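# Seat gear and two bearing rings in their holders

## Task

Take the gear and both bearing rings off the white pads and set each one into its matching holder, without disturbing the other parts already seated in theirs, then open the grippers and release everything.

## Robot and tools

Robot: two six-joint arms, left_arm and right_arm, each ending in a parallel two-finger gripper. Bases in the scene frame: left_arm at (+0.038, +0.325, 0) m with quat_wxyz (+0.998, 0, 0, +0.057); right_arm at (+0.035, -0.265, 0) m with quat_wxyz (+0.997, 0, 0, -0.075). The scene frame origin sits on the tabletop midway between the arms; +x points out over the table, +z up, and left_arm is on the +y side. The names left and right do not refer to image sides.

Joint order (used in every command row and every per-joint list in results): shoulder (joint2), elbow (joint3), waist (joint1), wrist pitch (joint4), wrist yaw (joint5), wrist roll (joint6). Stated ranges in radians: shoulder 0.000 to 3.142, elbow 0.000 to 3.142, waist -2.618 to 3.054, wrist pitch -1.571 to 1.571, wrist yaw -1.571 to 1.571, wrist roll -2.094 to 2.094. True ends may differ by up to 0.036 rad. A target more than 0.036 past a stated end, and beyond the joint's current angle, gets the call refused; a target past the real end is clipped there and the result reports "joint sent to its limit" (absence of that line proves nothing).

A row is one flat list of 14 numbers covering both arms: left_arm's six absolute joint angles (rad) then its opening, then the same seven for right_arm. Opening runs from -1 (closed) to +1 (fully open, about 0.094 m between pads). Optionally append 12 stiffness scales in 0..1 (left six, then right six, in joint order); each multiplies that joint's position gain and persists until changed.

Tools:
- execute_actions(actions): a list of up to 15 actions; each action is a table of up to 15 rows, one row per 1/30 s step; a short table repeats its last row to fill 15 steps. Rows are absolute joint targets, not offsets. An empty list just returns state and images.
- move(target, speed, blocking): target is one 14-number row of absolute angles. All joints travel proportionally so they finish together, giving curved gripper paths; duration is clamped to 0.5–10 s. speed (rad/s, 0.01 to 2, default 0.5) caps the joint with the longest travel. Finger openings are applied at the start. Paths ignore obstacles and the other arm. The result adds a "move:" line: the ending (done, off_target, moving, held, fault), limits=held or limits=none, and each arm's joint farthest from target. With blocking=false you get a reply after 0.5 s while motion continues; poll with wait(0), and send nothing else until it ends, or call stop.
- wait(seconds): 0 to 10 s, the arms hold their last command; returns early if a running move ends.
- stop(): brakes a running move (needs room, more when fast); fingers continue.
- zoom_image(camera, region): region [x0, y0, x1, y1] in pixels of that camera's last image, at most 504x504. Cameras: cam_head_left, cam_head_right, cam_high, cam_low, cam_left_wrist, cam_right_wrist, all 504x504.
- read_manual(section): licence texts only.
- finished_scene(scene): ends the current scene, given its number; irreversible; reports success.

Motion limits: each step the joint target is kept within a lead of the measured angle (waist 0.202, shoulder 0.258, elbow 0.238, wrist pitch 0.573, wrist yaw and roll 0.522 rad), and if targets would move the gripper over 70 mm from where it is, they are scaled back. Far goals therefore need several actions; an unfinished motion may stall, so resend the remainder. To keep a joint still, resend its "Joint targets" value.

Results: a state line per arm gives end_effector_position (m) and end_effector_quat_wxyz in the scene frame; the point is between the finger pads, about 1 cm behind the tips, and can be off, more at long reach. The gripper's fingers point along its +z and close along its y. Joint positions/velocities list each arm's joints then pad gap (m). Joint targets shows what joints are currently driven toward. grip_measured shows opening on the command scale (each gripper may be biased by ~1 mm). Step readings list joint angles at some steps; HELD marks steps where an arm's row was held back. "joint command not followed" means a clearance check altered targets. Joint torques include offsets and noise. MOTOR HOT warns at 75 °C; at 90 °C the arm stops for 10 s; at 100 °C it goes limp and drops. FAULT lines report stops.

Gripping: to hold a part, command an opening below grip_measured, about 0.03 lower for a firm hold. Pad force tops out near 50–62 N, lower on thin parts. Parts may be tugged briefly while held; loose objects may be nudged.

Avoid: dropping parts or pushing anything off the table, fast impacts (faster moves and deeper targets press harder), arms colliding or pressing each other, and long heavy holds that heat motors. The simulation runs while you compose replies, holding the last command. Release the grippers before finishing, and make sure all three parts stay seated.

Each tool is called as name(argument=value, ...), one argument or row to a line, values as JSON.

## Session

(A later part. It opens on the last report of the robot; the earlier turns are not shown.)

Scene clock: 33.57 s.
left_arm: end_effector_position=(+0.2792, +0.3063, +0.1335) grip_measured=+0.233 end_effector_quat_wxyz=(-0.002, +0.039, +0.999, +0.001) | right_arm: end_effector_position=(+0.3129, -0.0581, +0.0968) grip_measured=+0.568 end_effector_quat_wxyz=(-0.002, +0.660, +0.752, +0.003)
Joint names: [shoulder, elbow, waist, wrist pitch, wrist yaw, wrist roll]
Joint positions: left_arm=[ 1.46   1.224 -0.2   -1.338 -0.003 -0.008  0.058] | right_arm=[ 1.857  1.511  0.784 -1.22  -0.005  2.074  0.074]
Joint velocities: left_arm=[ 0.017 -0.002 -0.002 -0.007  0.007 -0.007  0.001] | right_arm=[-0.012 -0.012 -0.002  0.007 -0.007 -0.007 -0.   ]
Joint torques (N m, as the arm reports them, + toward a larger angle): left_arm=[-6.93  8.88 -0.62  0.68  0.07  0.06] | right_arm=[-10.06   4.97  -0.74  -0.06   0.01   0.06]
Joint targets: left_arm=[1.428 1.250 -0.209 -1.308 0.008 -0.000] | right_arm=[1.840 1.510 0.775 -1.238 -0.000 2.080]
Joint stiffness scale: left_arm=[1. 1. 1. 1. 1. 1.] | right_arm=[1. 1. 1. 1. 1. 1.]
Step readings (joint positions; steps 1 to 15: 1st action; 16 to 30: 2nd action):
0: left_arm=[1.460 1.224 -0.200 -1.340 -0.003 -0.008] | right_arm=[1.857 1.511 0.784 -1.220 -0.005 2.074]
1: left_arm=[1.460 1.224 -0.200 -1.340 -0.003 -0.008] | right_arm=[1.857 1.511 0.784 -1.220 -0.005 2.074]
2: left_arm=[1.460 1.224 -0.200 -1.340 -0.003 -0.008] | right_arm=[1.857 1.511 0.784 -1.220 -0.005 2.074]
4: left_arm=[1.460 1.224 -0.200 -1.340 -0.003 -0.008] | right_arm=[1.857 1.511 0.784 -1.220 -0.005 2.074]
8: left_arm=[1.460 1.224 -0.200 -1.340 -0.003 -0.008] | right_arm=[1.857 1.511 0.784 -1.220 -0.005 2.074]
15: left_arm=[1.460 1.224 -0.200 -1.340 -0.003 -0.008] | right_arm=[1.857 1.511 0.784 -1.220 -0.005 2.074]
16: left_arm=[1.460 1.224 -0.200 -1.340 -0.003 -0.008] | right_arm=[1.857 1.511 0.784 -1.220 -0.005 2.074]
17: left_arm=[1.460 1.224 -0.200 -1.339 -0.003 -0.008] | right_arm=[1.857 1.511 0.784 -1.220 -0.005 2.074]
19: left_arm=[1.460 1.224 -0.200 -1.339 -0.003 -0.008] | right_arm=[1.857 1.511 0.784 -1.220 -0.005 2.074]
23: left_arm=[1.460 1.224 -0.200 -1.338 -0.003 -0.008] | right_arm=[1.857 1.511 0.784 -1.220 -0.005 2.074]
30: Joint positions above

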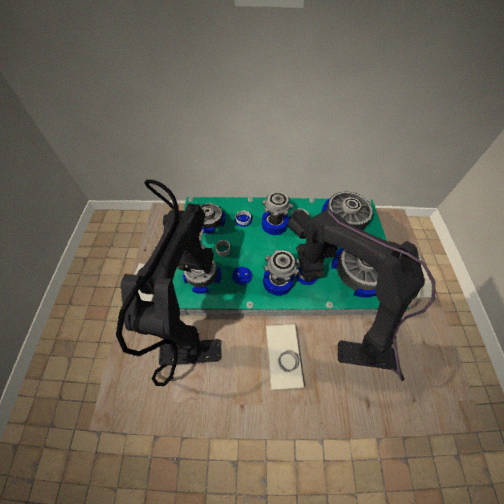

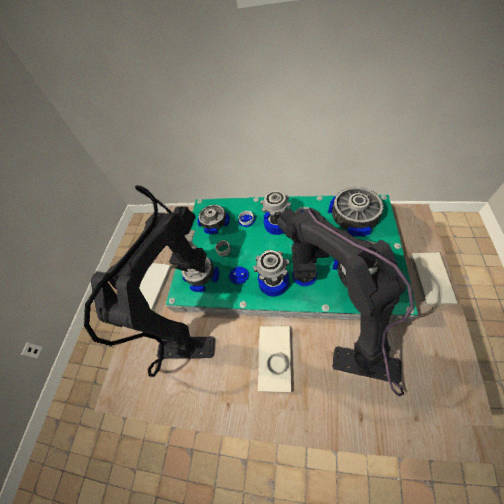

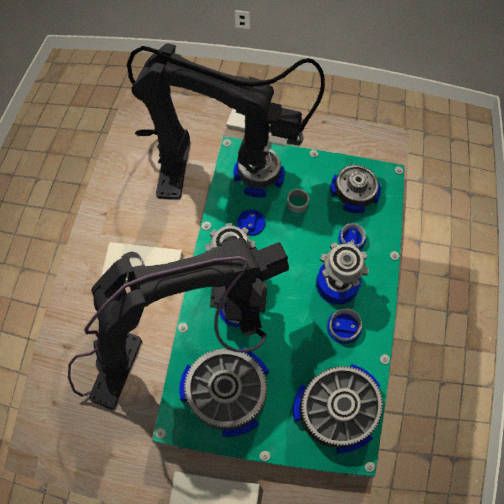

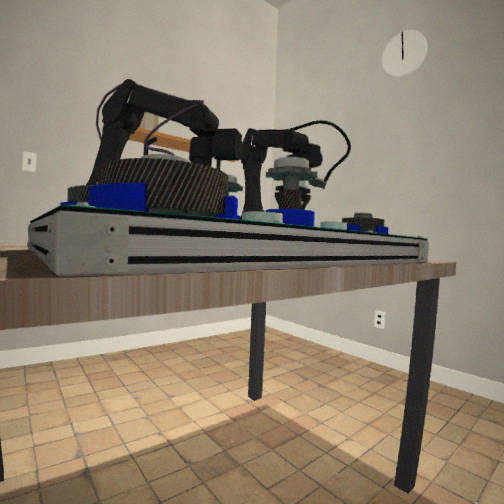

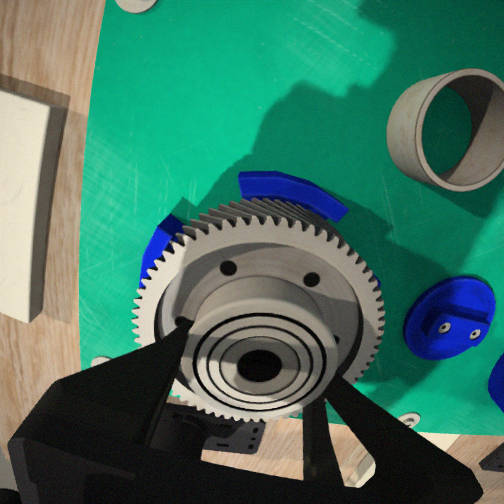

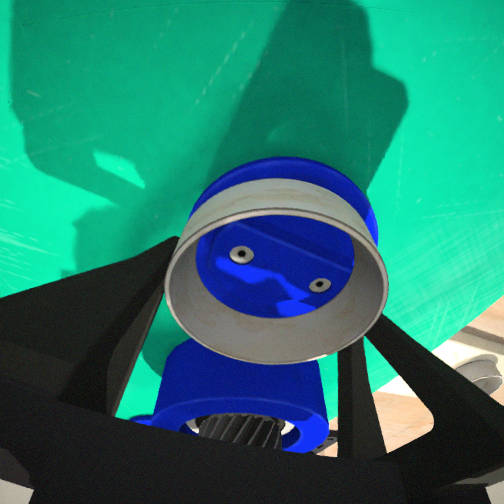

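execute_actions(
  actions=[
    [[1.428,1.275,-0.209,-1.325,0.008,0,0.2,1.84,1.530,0.775,-1.242,0,2.08,0.535]],
    [[1.428,1.29,-0.213,-1.325,0.008,0,0.2,1.84,1.545,0.775,-1.246,0,2.08,0.535]],
    [[1.428,1.29,-0.216,-1.325,0.008,0,0.2,1.84,1.545,0.775,-1.246,0,2.08,0.535]],
  ],
)

Scene clock: 36.43 s.
left_arm: end_effector_position=(+0.2792, +0.3043, +0.1314) grip_measured=+0.233 end_effector_quat_wxyz=(-0.007, +0.042, +0.999, +0.001) | right_arm: end_effector_position=(+0.3119, -0.0588, +0.0968) grip_measured=+0.568 end_effector_quat_wxyz=(-0.002, +0.660, +0.752, +0.000)
Joint names: [shoulder, elbow, waist, wrist pitch, wrist yaw, wrist roll]
Joint positions: left_arm=[ 1.47   1.224 -0.207 -1.338 -0.001 -0.008  0.058] | right_arm=[ 1.857  1.511  0.784 -1.225 -0.005  2.074  0.074]
Joint velocities: left_arm=[-0.002  0.002  0.002 -0.11  -0.007 -0.037 -0.   ] | right_arm=[-0.007 -0.002 -0.017  0.007 -0.022  0.066 -0.001]
Joint torques (N m, as the arm reports them, + toward a larger angle): left_arm=[-7.68 12.49 -0.63  0.5   0.06  0.05] | right_arm=[-10.05   7.28  -0.77  -0.11   0.01   0.07]
Joint targets: left_arm=[1.428 1.290 -0.216 -1.325 0.008 0.000] | right_arm=[1.840 1.545 0.775 -1.246 0.000 2.080]
Joint stiffness scale: left_arm=[1. 1. 1. 1. 1. 1.] | right_arm=[1. 1. 1. 1. 1. 1.]
Step readings (joint positions; steps 1 to 15: 1st action; 16 to 30: 2nd action; 31 to 45: 3rd action):
0: left_arm=[1.460 1.224 -0.200 -1.338 -0.003 -0.008] | right_arm=[1.857 1.511 0.784 -1.220 -0.005 2.074]
1: left_arm=[1.460 1.224 -0.200 -1.338 -0.003 -0.008] | right_arm=[1.857 1.511 0.784 -1.221 -0.005 2.074]
2: left_arm=[1.460 1.224 -0.200 -1.338 -0.003 -0.008] | right_arm=[1.857 1.511 0.784 -1.221 -0.005 2.074]
4: left_arm=[1.460 1.224 -0.200 -1.338 -0.003 -0.008] | right_arm=[1.857 1.511 0.784 -1.221 -0.005 2.074]
8: left_arm=[1.460 1.224 -0.200 -1.338 -0.003 -0.008] | right_arm=[1.857 1.511 0.784 -1.222 -0.005 2.074]
15: left_arm=[1.460 1.224 -0.200 -1.338 -0.003 -0.008] | right_arm=[1.857 1.511 0.784 -1.222 -0.005 2.074]
16: left_arm=[1.460 1.224 -0.200 -1.338 -0.003 -0.008] | right_arm=[1.857 1.511 0.784 -1.222 -0.005 2.074]
17: left_arm=[1.460 1.224 -0.200 -1.338 -0.003 -0.008] | right_arm=[1.857 1.511 0.784 -1.223 -0.005 2.074]
19: left_arm=[1.460 1.224 -0.200 -1.338 -0.003 -0.008] | right_arm=[1.857 1.511 0.784 -1.224 -0.005 2.074]
23: left_arm=[1.460 1.224 -0.200 -1.338 -0.003 -0.008] | right_arm=[1.857 1.511 0.784 -1.225 -0.005 2.074]
30: left_arm=[1.460 1.224 -0.200 -1.338 -0.003 -0.008] | right_arm=[1.857 1.511 0.784 -1.225 -0.005 2.074]
31: left_arm=[1.460 1.224 -0.201 -1.338 -0.003 -0.008] | right_arm=[1.857 1.511 0.784 -1.225 -0.005 2.074]
32: left_arm=[1.460 1.224 -0.202 -1.338 -0.004 -0.008] | right_arm=[1.857 1.511 0.784 -1.225 -0.005 2.074]
34: left_arm=[1.460 1.224 -0.205 -1.338 -0.004 -0.008] | right_arm=[1.857 1.511 0.784 -1.225 -0.005 2.074]
38: left_arm=[1.466 1.224 -0.207 -1.338 -0.001 -0.008] | right_arm=[1.857 1.511 0.784 -1.225 -0.005 2.074]
45: Joint positions above

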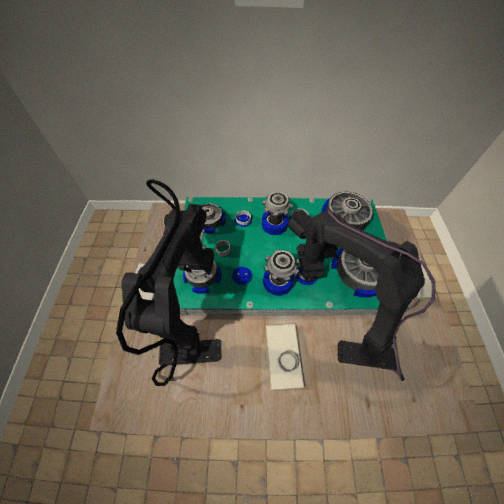

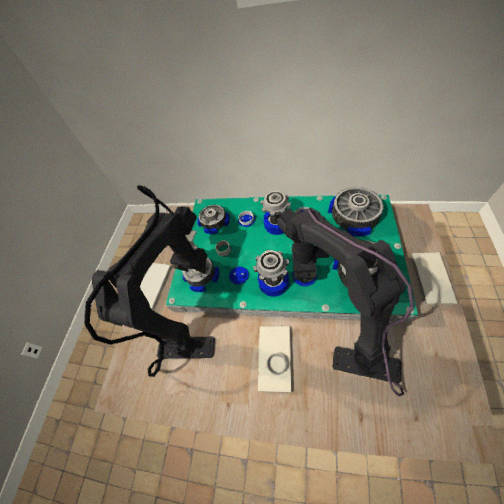

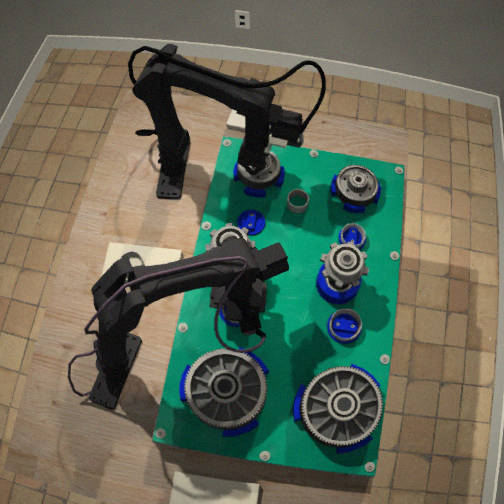

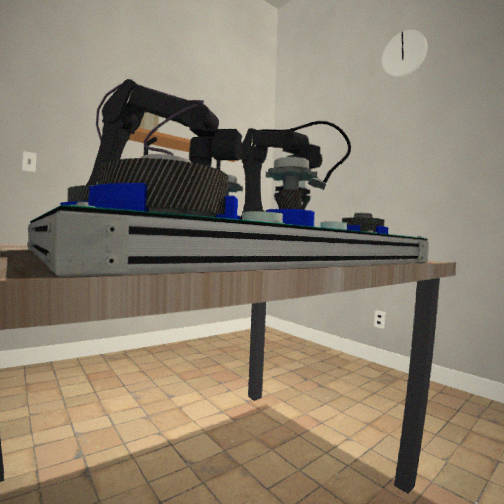

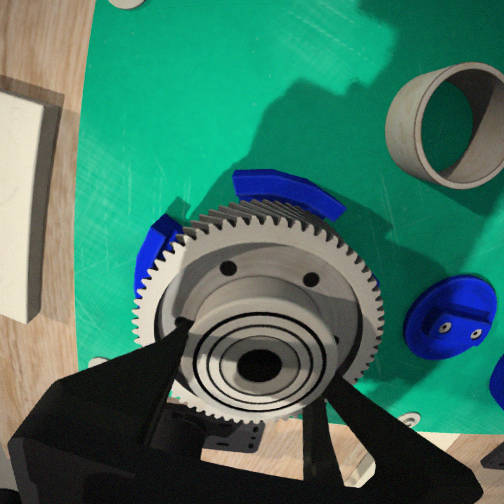

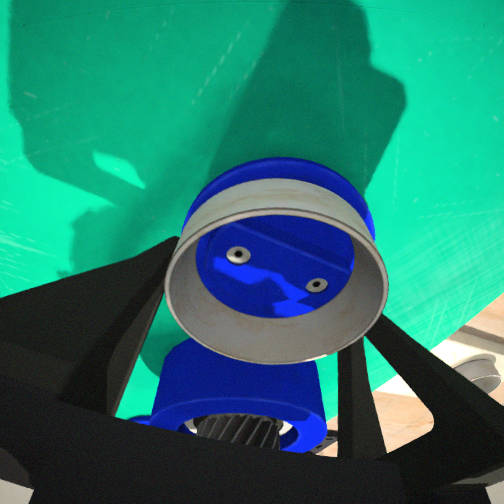

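execute_actions(
  actions=[
    [[1.428,1.265,-0.214,-1.315,0.008,0,0.2,1.84,1.510,0.775,-1.23,0,2.08,0.535]],
    [[1.428,1.255,-0.214,-1.305,0.008,0,0.2,1.84,1.503,0.775,-1.222,0,2.08,0.535]],
    [[1.428,1.245,-0.214,-1.293,0.008,0,0.2,1.84,1.497,0.775,-1.212,0,2.08,0.535]],
  ],
)

Scene clock: 38.37 s.
left_arm: end_effector_position=(+0.2799, +0.3041, +0.1260) grip_measured=+0.233 end_effector_quat_wxyz=(-0.005, +0.042, +0.999, +0.000) | right_arm: end_effector_position=(+0.3115, -0.0589, +0.0959) grip_measured=+0.568 end_effector_quat_wxyz=(-0.003, +0.660, +0.752, -0.000)
Joint names: [shoulder, elbow, waist, wrist pitch, wrist yaw, wrist roll]
Joint positions: left_arm=[ 1.47   1.202 -0.207 -1.314 -0.    -0.008  0.058] | right_arm=[ 1.857  1.507  0.784 -1.223 -0.006  2.074  0.074]
Joint velocities: left_arm=[-0.007  0.002  0.017 -0.022 -0.037  0.022 -0.001] | right_arm=[-0.007 -0.017 -0.002 -0.022 -0.066  0.007 -0.   ]
Joint torques (N m, as the arm reports them, + toward a larger angle): left_arm=[-7.64 10.34 -0.5   0.56  0.05  0.06] | right_arm=[-10.     4.36  -0.69   0.21   0.02   0.06]
Joint targets: left_arm=[1.428 1.245 -0.214 -1.293 0.008 -0.000] | right_arm=[1.840 1.497 0.775 -1.212 0.000 2.080]
Joint stiffness scale: left_arm=[1. 1. 1. 1. 1. 1.] | right_arm=[1. 1. 1. 1. 1. 1.]
Step readings (joint positions; steps 1 to 15: 1st action; 16 to 30: 2nd action; 31 to 45: 3rd action):
0: left_arm=[1.470 1.224 -0.207 -1.338 -0.001 -0.008] | right_arm=[1.857 1.511 0.784 -1.225 -0.005 2.074]
1: left_arm=[1.470 1.224 -0.207 -1.338 -0.001 -0.008] | right_arm=[1.857 1.511 0.784 -1.225 -0.005 2.074]
2: left_arm=[1.470 1.224 -0.207 -1.338 -0.001 -0.008] | right_arm=[1.857 1.511 0.784 -1.225 -0.005 2.074]
4: left_arm=[1.470 1.224 -0.207 -1.338 -0.001 -0.008] | right_arm=[1.857 1.511 0.784 -1.225 -0.005 2.074]
8: left_arm=[1.470 1.224 -0.207 -1.337 -0.001 -0.008] | right_arm=[1.857 1.511 0.784 -1.225 -0.005 2.074]
15: left_arm=[1.470 1.224 -0.207 -1.337 -0.001 -0.008] | right_arm=[1.857 1.511 0.784 -1.225 -0.005 2.074]
16: left_arm=[1.470 1.224 -0.207 -1.337 -0.001 -0.008] | right_arm=[1.857 1.511 0.784 -1.225 -0.005 2.074]
17: left_arm=[1.470 1.224 -0.207 -1.336 -0.001 -0.008] | right_arm=[1.857 1.511 0.784 -1.225 -0.005 2.074]
19: left_arm=[1.470 1.224 -0.207 -1.334 -0.001 -0.008] | right_arm=[1.857 1.511 0.784 -1.225 -0.005 2.074]
23: left_arm=[1.470 1.224 -0.207 -1.331 -0.001 -0.008] | right_arm=[1.857 1.511 0.784 -1.225 -0.005 2.074]
30: left_arm=[1.470 1.224 -0.207 -1.331 -0.001 -0.008] | right_arm=[1.857 1.511 0.784 -1.225 -0.005 2.074]
31: left_arm=[1.470 1.221 -0.207 -1.329 -0.001 -0.008] | right_arm=[1.857 1.510 0.784 -1.224 -0.005 2.074]
32: left_arm=[1.470 1.218 -0.207 -1.326 -0.001 -0.008] | right_arm=[1.857 1.507 0.784 -1.223 -0.005 2.074]
34: left_arm=[1.470 1.208 -0.207 -1.319 -0.001 -0.008] | right_arm=[1.857 1.507 0.784 -1.223 -0.005 2.074]
38: left_arm=[1.470 1.202 -0.207 -1.315 -0.001 -0.008] | right_arm=[1.857 1.507 0.784 -1.223 -0.006 2.074]
45: Joint positions above

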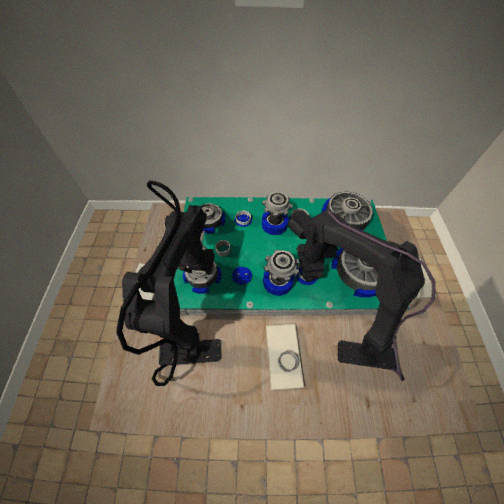

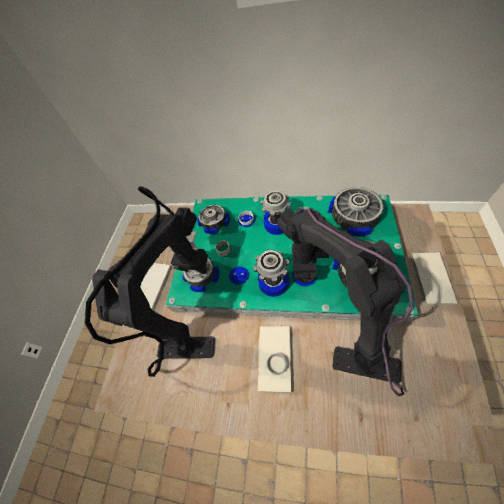

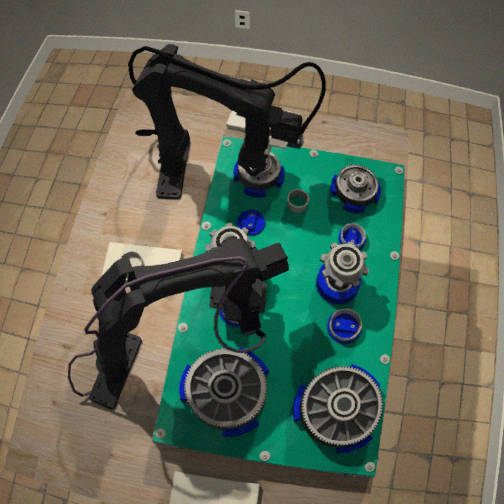

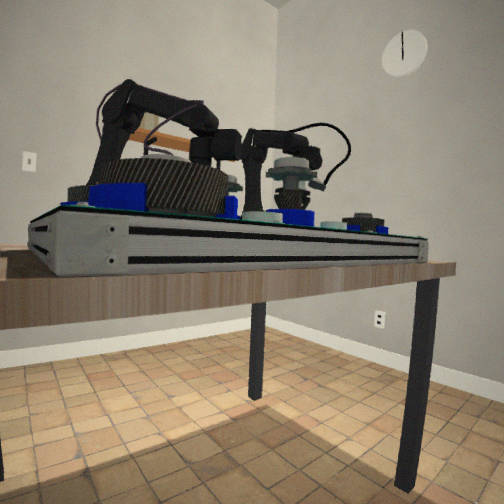

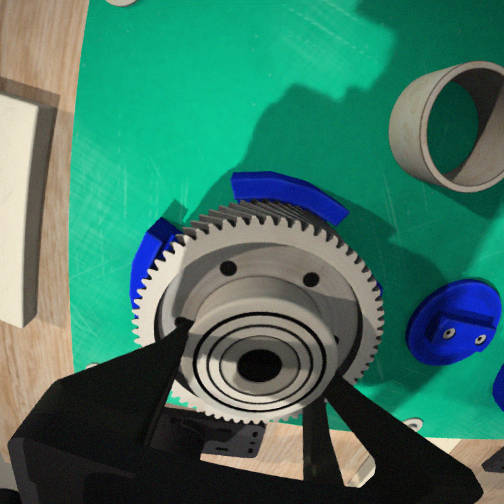

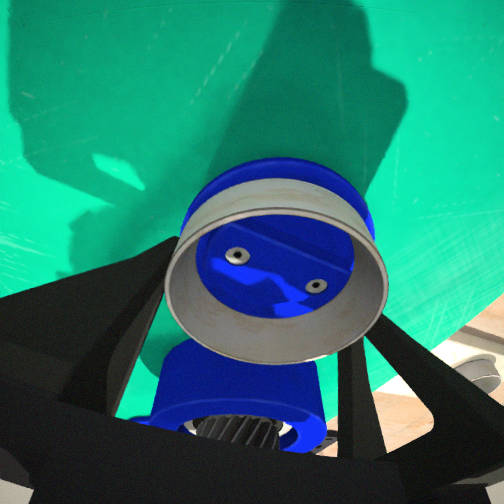

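Gear going in. Continue; check right.

execute_actions(
  actions=[
    [[1.428,1.238,-0.214,-1.288,0.008,0,0.2,1.84,1.497,0.775,-1.222,0,2.08,0.535],[1.428,1.235,-0.214,-1.285,0.008,0,0.2,1.84,1.497,0.775,-1.222,0,2.08,0.535],[1.428,1.232,-0.214,-1.282,0.008,0,0.2,1.84,1.497,0.775,-1.222,0,2.08,0.535],[1.428,1.229,-0.214,-1.279,0.008,0,0.2,1.84,1.497,0.775,-1.222,0,2.08,0.535],[1.428,1.226,-0.214,-1.276,0.008,0,0.2,1.84,1.497,0.775,-1.222,0,2.08,0.535]],
    [[1.428,1.222,-0.214,-1.272,0.008,0,0.2,1.84,1.497,0.775,-1.222,0,2.08,0.535],[1.428,1.218,-0.214,-1.268,0.008,0,0.2,1.84,1.497,0.775,-1.222,0,2.08,0.535],[1.428,1.214,-0.214,-1.264,0.008,0,0.2,1.84,1.497,0.775,-1.222,0,2.08,0.535],[1.428,1.210,-0.214,-1.26,0.008,0,0.2,1.84,1.497,0.775,-1.222,0,2.08,0.535],[1.428,1.205,-0.214,-1.256,0.008,0,0.2,1.84,1.497,0.775,-1.222,0,2.08,0.535]],
  ],
)

zoom_image(
  camera="cam_right_wrist",
  region=[150, 140, 400, 390],
)

Scene clock: 40.07 s.
left_arm: end_effector_position=(+0.2796, +0.3044, +0.1192) grip_measured=+0.233 end_effector_quat_wxyz=(-0.005, +0.043, +0.999, +0.002) | right_arm: end_effector_position=(+0.3115, -0.0589, +0.0959) grip_measured=+0.568 end_effector_quat_wxyz=(-0.003, +0.660, +0.752, -0.000)
Joint names: [shoulder, elbow, waist, wrist pitch, wrist yaw, wrist roll]
Joint positions: left_arm=[ 1.47   1.175 -0.208 -1.287 -0.003 -0.007  0.058] | right_arm=[ 1.857  1.507  0.784 -1.223 -0.006  2.074  0.074]
Joint velocities: left_arm=[-0.007  0.002  0.017 -0.051 -0.051  0.037 -0.   ] | right_arm=[ 0.012 -0.012  0.002  0.037 -0.037  0.037  0.   ]
Joint torques (N m, as the arm reports them, + toward a larger angle): left_arm=[-7.66  9.11 -0.48  0.7   0.06  0.05] | right_arm=[-10.1    4.37  -0.75   0.12   0.     0.06]
Joint targets: left_arm=[1.428 1.205 -0.214 -1.256 0.008 -0.000] | right_arm=[1.840 1.497 0.775 -1.222 -0.000 2.080]
Joint stiffness scale: left_arm=[1. 1. 1. 1. 1. 1.] | right_arm=[1. 1. 1. 1. 1. 1.]
Step readings (joint positions; steps 1 to 15: 1st action; 16 to 30: 2nd action):
0: left_arm=[1.470 1.202 -0.207 -1.314 -0.000 -0.008] | right_arm=[1.857 1.507 0.784 -1.223 -0.006 2.074]
1: left_arm=[1.470 1.202 -0.207 -1.314 -0.000 -0.008] | right_arm=[1.857 1.507 0.784 -1.223 -0.006 2.074]
2: left_arm=[1.470 1.202 -0.207 -1.313 -0.000 -0.008] | right_arm=[1.857 1.507 0.784 -1.223 -0.006 2.074]
4: left_arm=[1.470 1.200 -0.207 -1.311 -0.000 -0.008] | right_arm=[1.857 1.507 0.784 -1.223 -0.006 2.074]
8: left_arm=[1.470 1.187 -0.207 -1.299 -0.000 -0.008] | right_arm=[1.857 1.507 0.784 -1.223 -0.006 2.074]
15: left_arm=[1.470 1.184 -0.207 -1.297 0.000 -0.008] | right_arm=[1.857 1.507 0.784 -1.223 -0.006 2.074]
16: left_arm=[1.470 1.184 -0.207 -1.297 0.000 -0.008] | right_arm=[1.857 1.507 0.784 -1.223 -0.006 2.074]
17: left_arm=[1.470 1.184 -0.207 -1.296 0.000 -0.008] | right_arm=[1.857 1.507 0.784 -1.223 -0.006 2.074]
19: left_arm=[1.470 1.182 -0.207 -1.293 0.000 -0.008] | right_arm=[1.857 1.507 0.784 -1.223 -0.006 2.074]
23: left_arm=[1.470 1.175 -0.208 -1.289 -0.003 -0.007] | right_arm=[1.857 1.507 0.784 -1.223 -0.006 2.074]
30: Joint positions above

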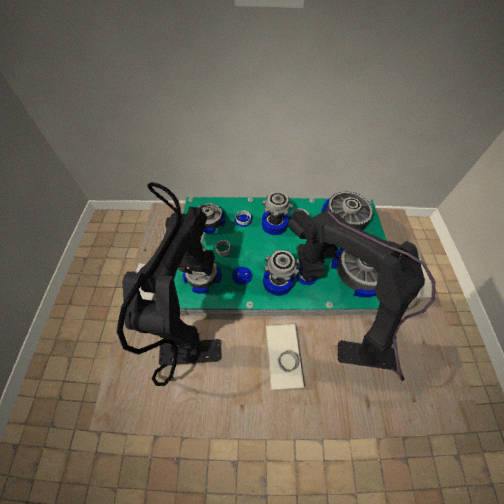

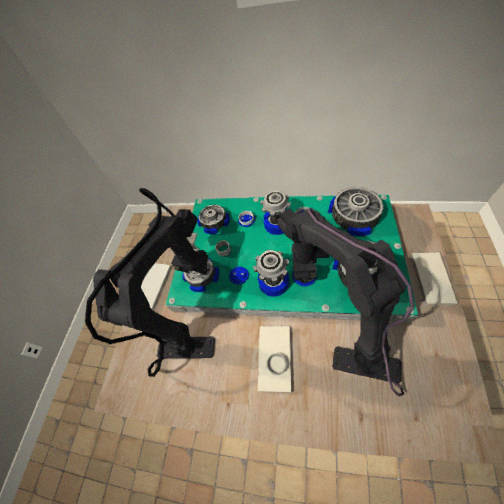

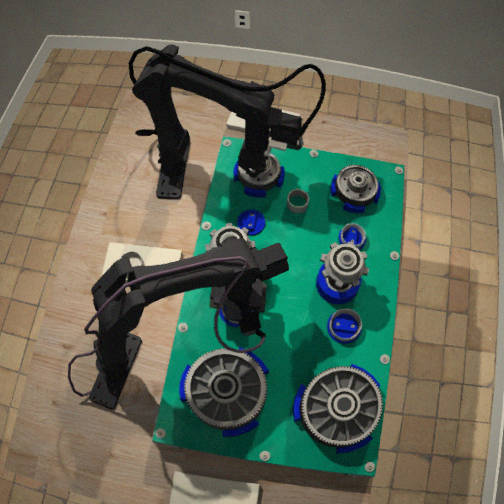

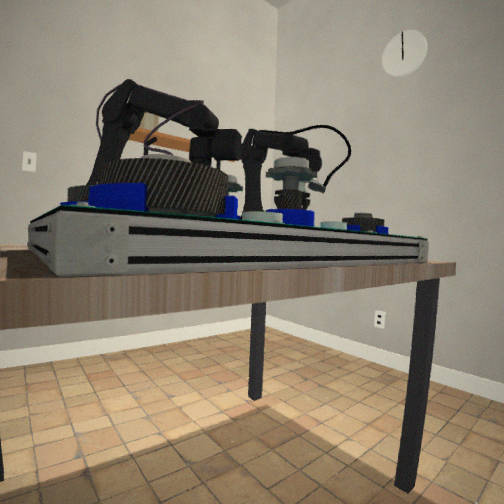

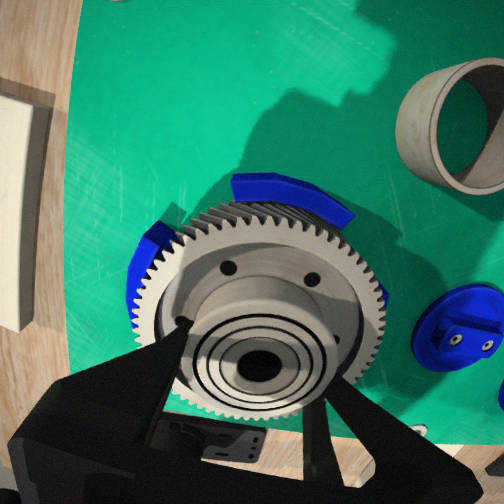

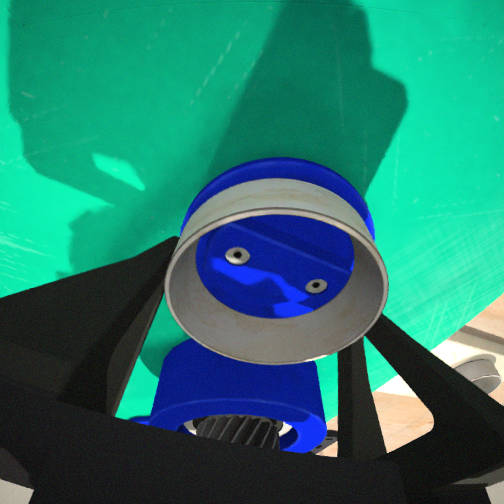

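Region (150, 140, 400, 390) of cam_right_wrist's 504x504 image, scaled by 2.016, with more detail than that image has.

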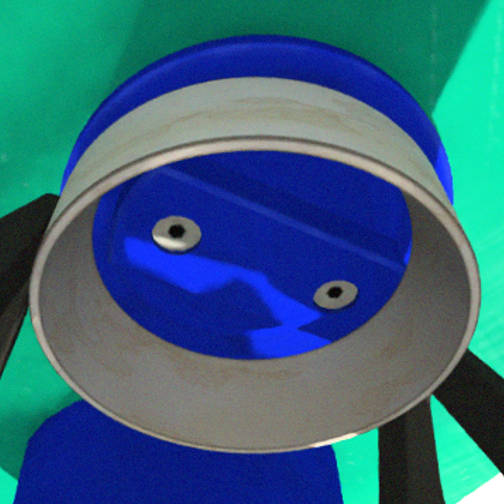

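execute_actions(
  actions=[
    [[1.428,1.19,-0.210,-1.262,0.008,0,0.2,1.84,1.53,0.788,-1.24,0,2.08,0.535]],
    [[1.45,1.19,-0.208,-1.275,0.008,0,0.2,1.84,1.53,0.794,-1.250,0,2.08,0.535]],
  ],
)

zoom_image(
  camera="cam_right_wrist",
  region=[150, 140, 400, 390],
)

Scene clock: 42.97 s.
left_arm: end_effector_position=(+0.2794, +0.3045, +0.1188) grip_measured=+0.233 end_effector_quat_wxyz=(-0.006, +0.043, +0.999, +0.002) | right_arm: end_effector_position=(+0.3102, -0.0599, +0.0959) grip_measured=+0.568 end_effector_quat_wxyz=(-0.004, +0.660, +0.752, -0.003)
Joint names: [shoulder, elbow, waist, wrist pitch, wrist yaw, wrist roll]
Joint positions: left_arm=[ 1.47   1.174 -0.208 -1.286 -0.003 -0.007  0.058] | right_arm=[ 1.857  1.507  0.784 -1.229 -0.006  2.074  0.074]
Joint velocities: left_arm=[-0.002  0.002 -0.002 -0.037 -0.007  0.007  0.   ] | right_arm=[-0.002 -0.002 -0.017 -0.022  0.007  0.051  0.   ]
Joint torques (N m, as the arm reports them, + toward a larger angle): left_arm=[-6.03  7.99 -0.01  0.47  0.08  0.07] | right_arm=[-10.02   6.59   0.91  -0.11   0.     0.05]
Joint targets: left_arm=[1.450 1.190 -0.208 -1.275 0.008 -0.000] | right_arm=[1.840 1.530 0.794 -1.250 -0.000 2.080]
Joint stiffness scale: left_arm=[1. 1. 1. 1. 1. 1.] | right_arm=[1. 1. 1. 1. 1. 1.]
Step readings (joint positions; steps 1 to 15: 1st action; 16 to 30: 2nd action):
0: left_arm=[1.470 1.175 -0.208 -1.287 -0.003 -0.007] | right_arm=[1.857 1.507 0.784 -1.223 -0.006 2.074]
1: left_arm=[1.470 1.174 -0.208 -1.287 -0.003 -0.007] | right_arm=[1.857 1.507 0.784 -1.223 -0.006 2.074]
2: left_arm=[1.470 1.174 -0.208 -1.286 -0.003 -0.007] | right_arm=[1.857 1.507 0.784 -1.223 -0.006 2.074]
4: left_arm=[1.470 1.174 -0.208 -1.286 -0.003 -0.007] | right_arm=[1.857 1.507 0.784 -1.223 -0.006 2.074]
8: left_arm=[1.470 1.174 -0.208 -1.286 -0.003 -0.007] | right_arm=[1.857 1.507 0.784 -1.223 -0.006 2.074]
15: left_arm=[1.470 1.174 -0.208 -1.286 -0.003 -0.007] | right_arm=[1.857 1.507 0.784 -1.223 -0.006 2.074]
16: left_arm=[1.470 1.174 -0.208 -1.286 -0.003 -0.007] | right_arm=[1.857 1.507 0.784 -1.223 -0.006 2.074]
17: left_arm=[1.470 1.174 -0.208 -1.286 -0.003 -0.007] | right_arm=[1.857 1.507 0.784 -1.224 -0.006 2.074]
19: left_arm=[1.470 1.174 -0.208 -1.286 -0.003 -0.007] | right_arm=[1.857 1.507 0.784 -1.226 -0.006 2.074]
23: left_arm=[1.470 1.174 -0.208 -1.286 -0.003 -0.007] | right_arm=[1.857 1.507 0.784 -1.228 -0.006 2.074]
30: Joint positions above

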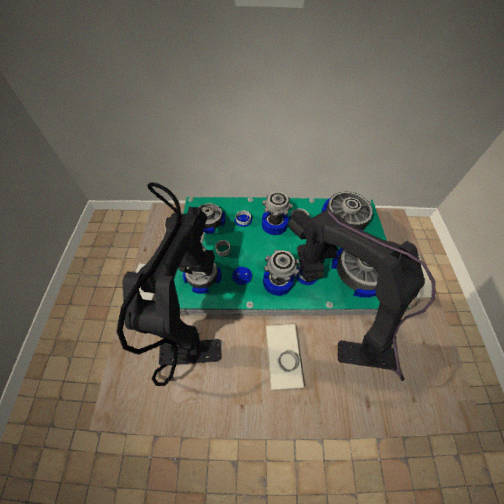

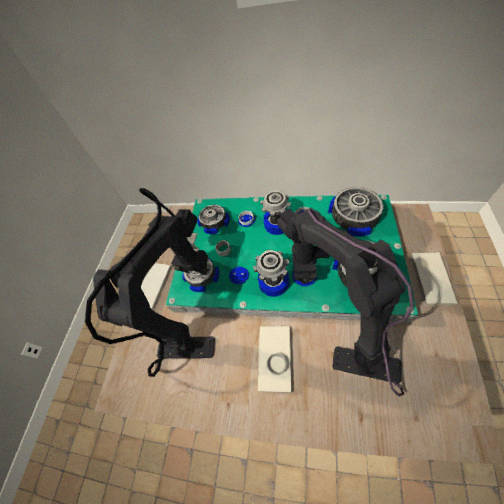

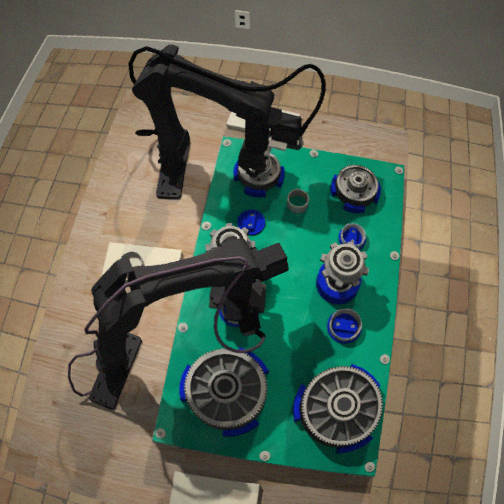

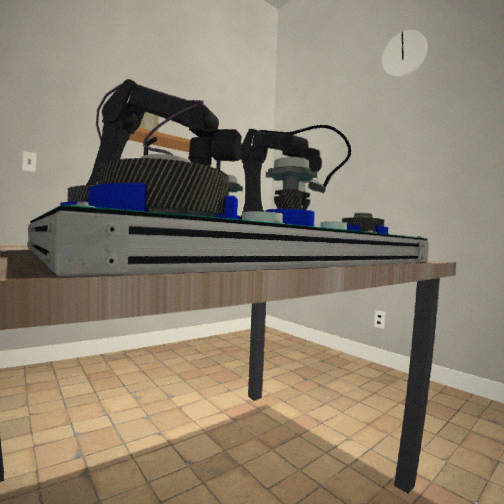

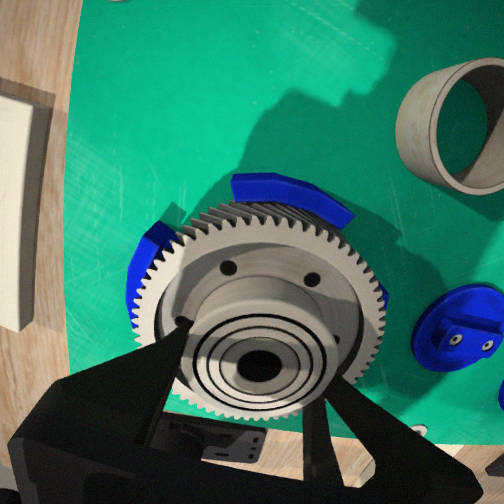

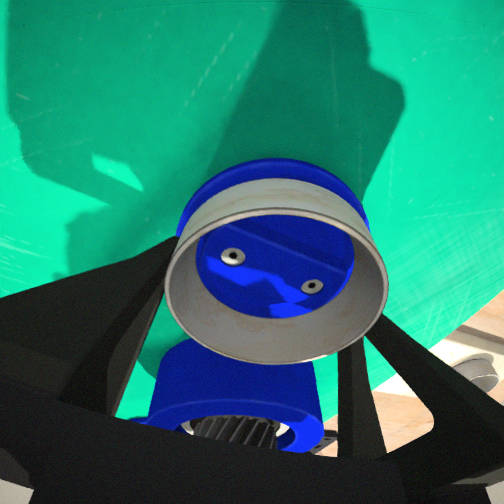

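Region (150, 140, 400, 390) of cam_right_wrist's 504x504 image, scaled by 2.016, with more detail than that image has.

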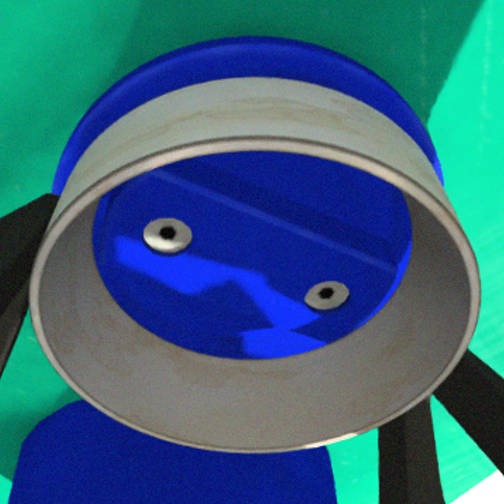

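execute_actions(
  actions=[
    [[1.46,1.19,-0.208,-1.28,0.008,0,0.38,1.84,1.53,0.798,-1.225,0,2.08,0.535]],
    [[1.46,1.25,-0.208,-1.33,0.008,0,0.38,1.84,1.505,0.798,-1.215,0,2.08,0.535]],
    [[1.46,1.32,-0.208,-1.41,0.008,0,0.38,1.84,1.497,0.798,-1.21,0,2.08,0.535]],
  ],
)

zoom_image(
  camera="cam_right_wrist",
  region=[150, 140, 400, 390],
)

Scene clock: 44.90 s.
left_arm: end_effector_position=(+0.2820, +0.3035, +0.1477) grip_measured=+0.378 end_effector_quat_wxyz=(-0.002, +0.043, +0.999, -0.001) | right_arm: end_effector_position=(+0.3107, -0.0572, +0.0959) grip_measured=+0.568 end_effector_quat_wxyz=(-0.003, +0.658, +0.753, +0.001)
Joint names: [shoulder, elbow, waist, wrist pitch, wrist yaw, wrist roll]
Joint positions: left_arm=[ 1.473  1.291 -0.208 -1.393  0.002 -0.007  0.065] | right_arm=[ 1.857  1.507  0.789 -1.221 -0.006  2.074  0.074]
Joint velocities: left_arm=[-0.012 -0.002 -0.017 -0.051 -0.066 -0.051 -0.001] | right_arm=[ 0.002  0.012  0.002 -0.051  0.007  0.066 -0.001]
Joint torques (N m, as the arm reports them, + toward a larger angle): left_arm=[-5.56  9.12  0.    0.16  0.03  0.04] | right_arm=[-10.09   4.37   0.85   0.22   0.02   0.05]
Joint targets: left_arm=[1.460 1.320 -0.208 -1.410 0.008 -0.000] | right_arm=[1.840 1.497 0.798 -1.210 0.000 2.080]
Joint stiffness scale: left_arm=[1. 1. 1. 1. 1. 1.] | right_arm=[1. 1. 1. 1. 1. 1.]
Step readings (joint positions; steps 1 to 15: 1st action; 16 to 30: 2nd action; 31 to 45: 3rd action):
0: left_arm=[1.470 1.174 -0.208 -1.286 -0.003 -0.007] | right_arm=[1.857 1.507 0.784 -1.230 -0.006 2.074]
1: left_arm=[1.470 1.174 -0.208 -1.287 -0.002 -0.007] | right_arm=[1.857 1.507 0.784 -1.230 -0.006 2.074]
2: left_arm=[1.470 1.174 -0.208 -1.286 -0.001 -0.007] | right_arm=[1.857 1.507 0.784 -1.230 -0.006 2.074]
4: left_arm=[1.470 1.174 -0.208 -1.286 -0.000 -0.007] | right_arm=[1.857 1.507 0.787 -1.230 -0.006 2.074]
8: left_arm=[1.470 1.174 -0.208 -1.286 0.001 -0.007] | right_arm=[1.857 1.507 0.789 -1.230 -0.006 2.074]
15: left_arm=[1.470 1.174 -0.208 -1.286 0.002 -0.007] | right_arm=[1.857 1.507 0.789 -1.230 -0.006 2.074]
16: left_arm=[1.470 1.179 -0.208 -1.292 0.002 -0.007] | right_arm=[1.857 1.507 0.789 -1.229 -0.006 2.074]
17: left_arm=[1.470 1.189 -0.208 -1.300 0.002 -0.007] | right_arm=[1.857 1.507 0.789 -1.228 -0.006 2.074]
19: left_arm=[1.470 1.210 -0.208 -1.306 0.002 -0.007] | right_arm=[1.857 1.507 0.789 -1.225 -0.006 2.074]
23: left_arm=[1.470 1.219 -0.208 -1.308 0.002 -0.007] | right_arm=[1.857 1.507 0.789 -1.223 -0.006 2.074]
30: left_arm=[1.470 1.219 -0.208 -1.315 0.002 -0.007] | right_arm=[1.857 1.507 0.789 -1.222 -0.006 2.074]
31: left_arm=[1.471 1.229 -0.208 -1.328 0.002 -0.007] | right_arm=[1.857 1.507 0.789 -1.222 -0.006 2.074]
32: left_arm=[1.473 1.246 -0.208 -1.346 0.002 -0.007] | right_arm=[1.857 1.507 0.789 -1.222 -0.006 2.074]
34: left_arm=[1.473 1.279 -0.208 -1.364 0.002 -0.007] | right_arm=[1.857 1.507 0.789 -1.221 -0.006 2.074]
38: left_arm=[1.473 1.291 -0.208 -1.379 0.002 -0.007] | right_arm=[1.857 1.507 0.789 -1.221 -0.006 2.074]
45: Joint positions above

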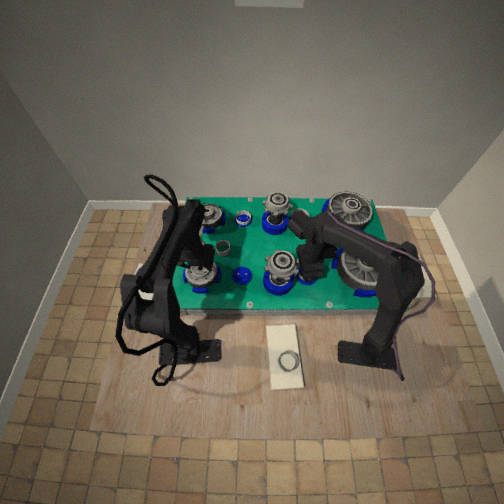

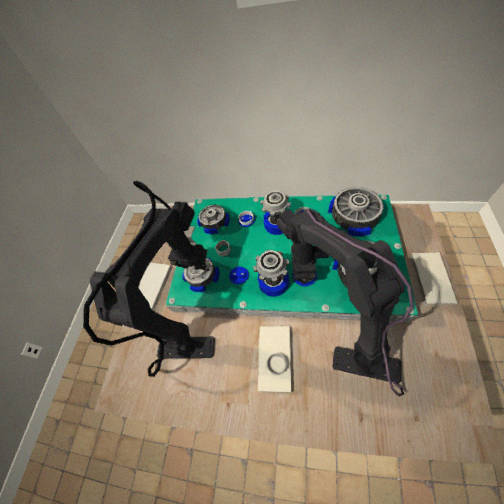

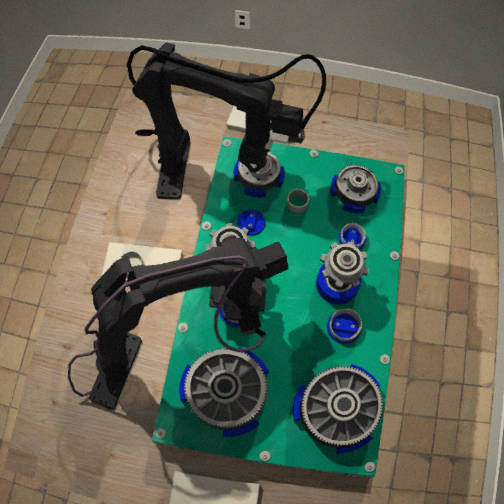

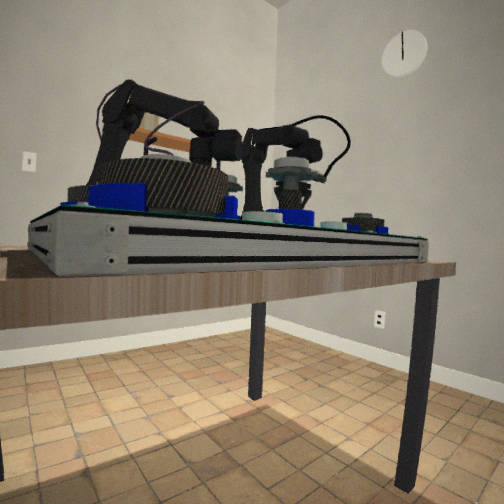

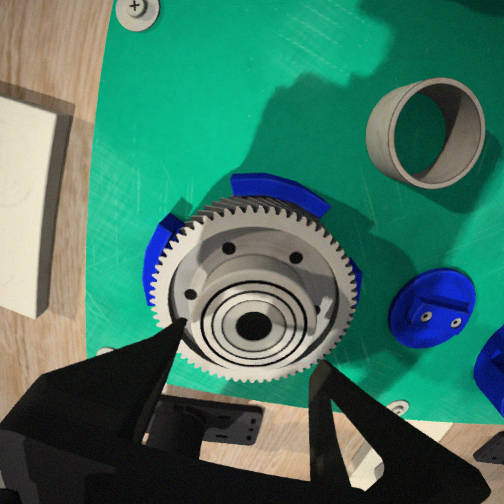

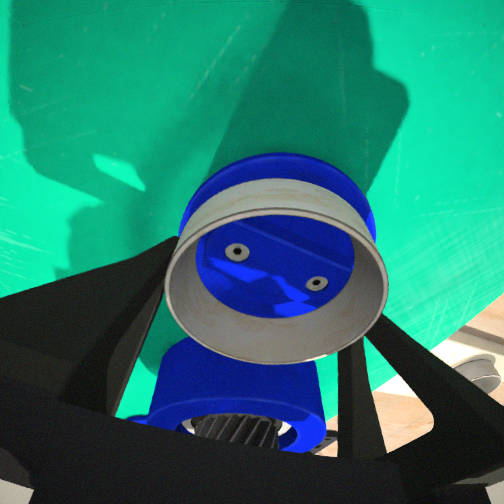

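Region (150, 140, 400, 390) of cam_right_wrist's 504x504 image, scaled by 2.016, with more detail than that image has.

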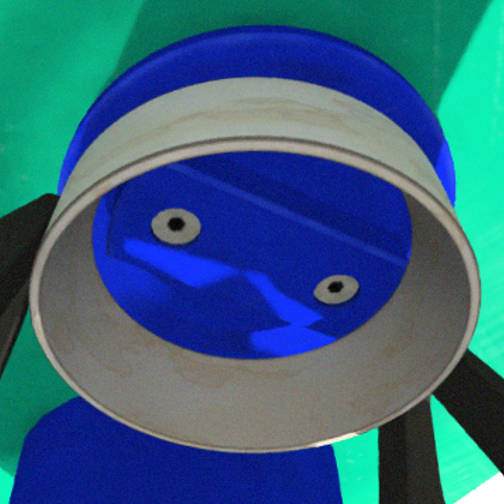

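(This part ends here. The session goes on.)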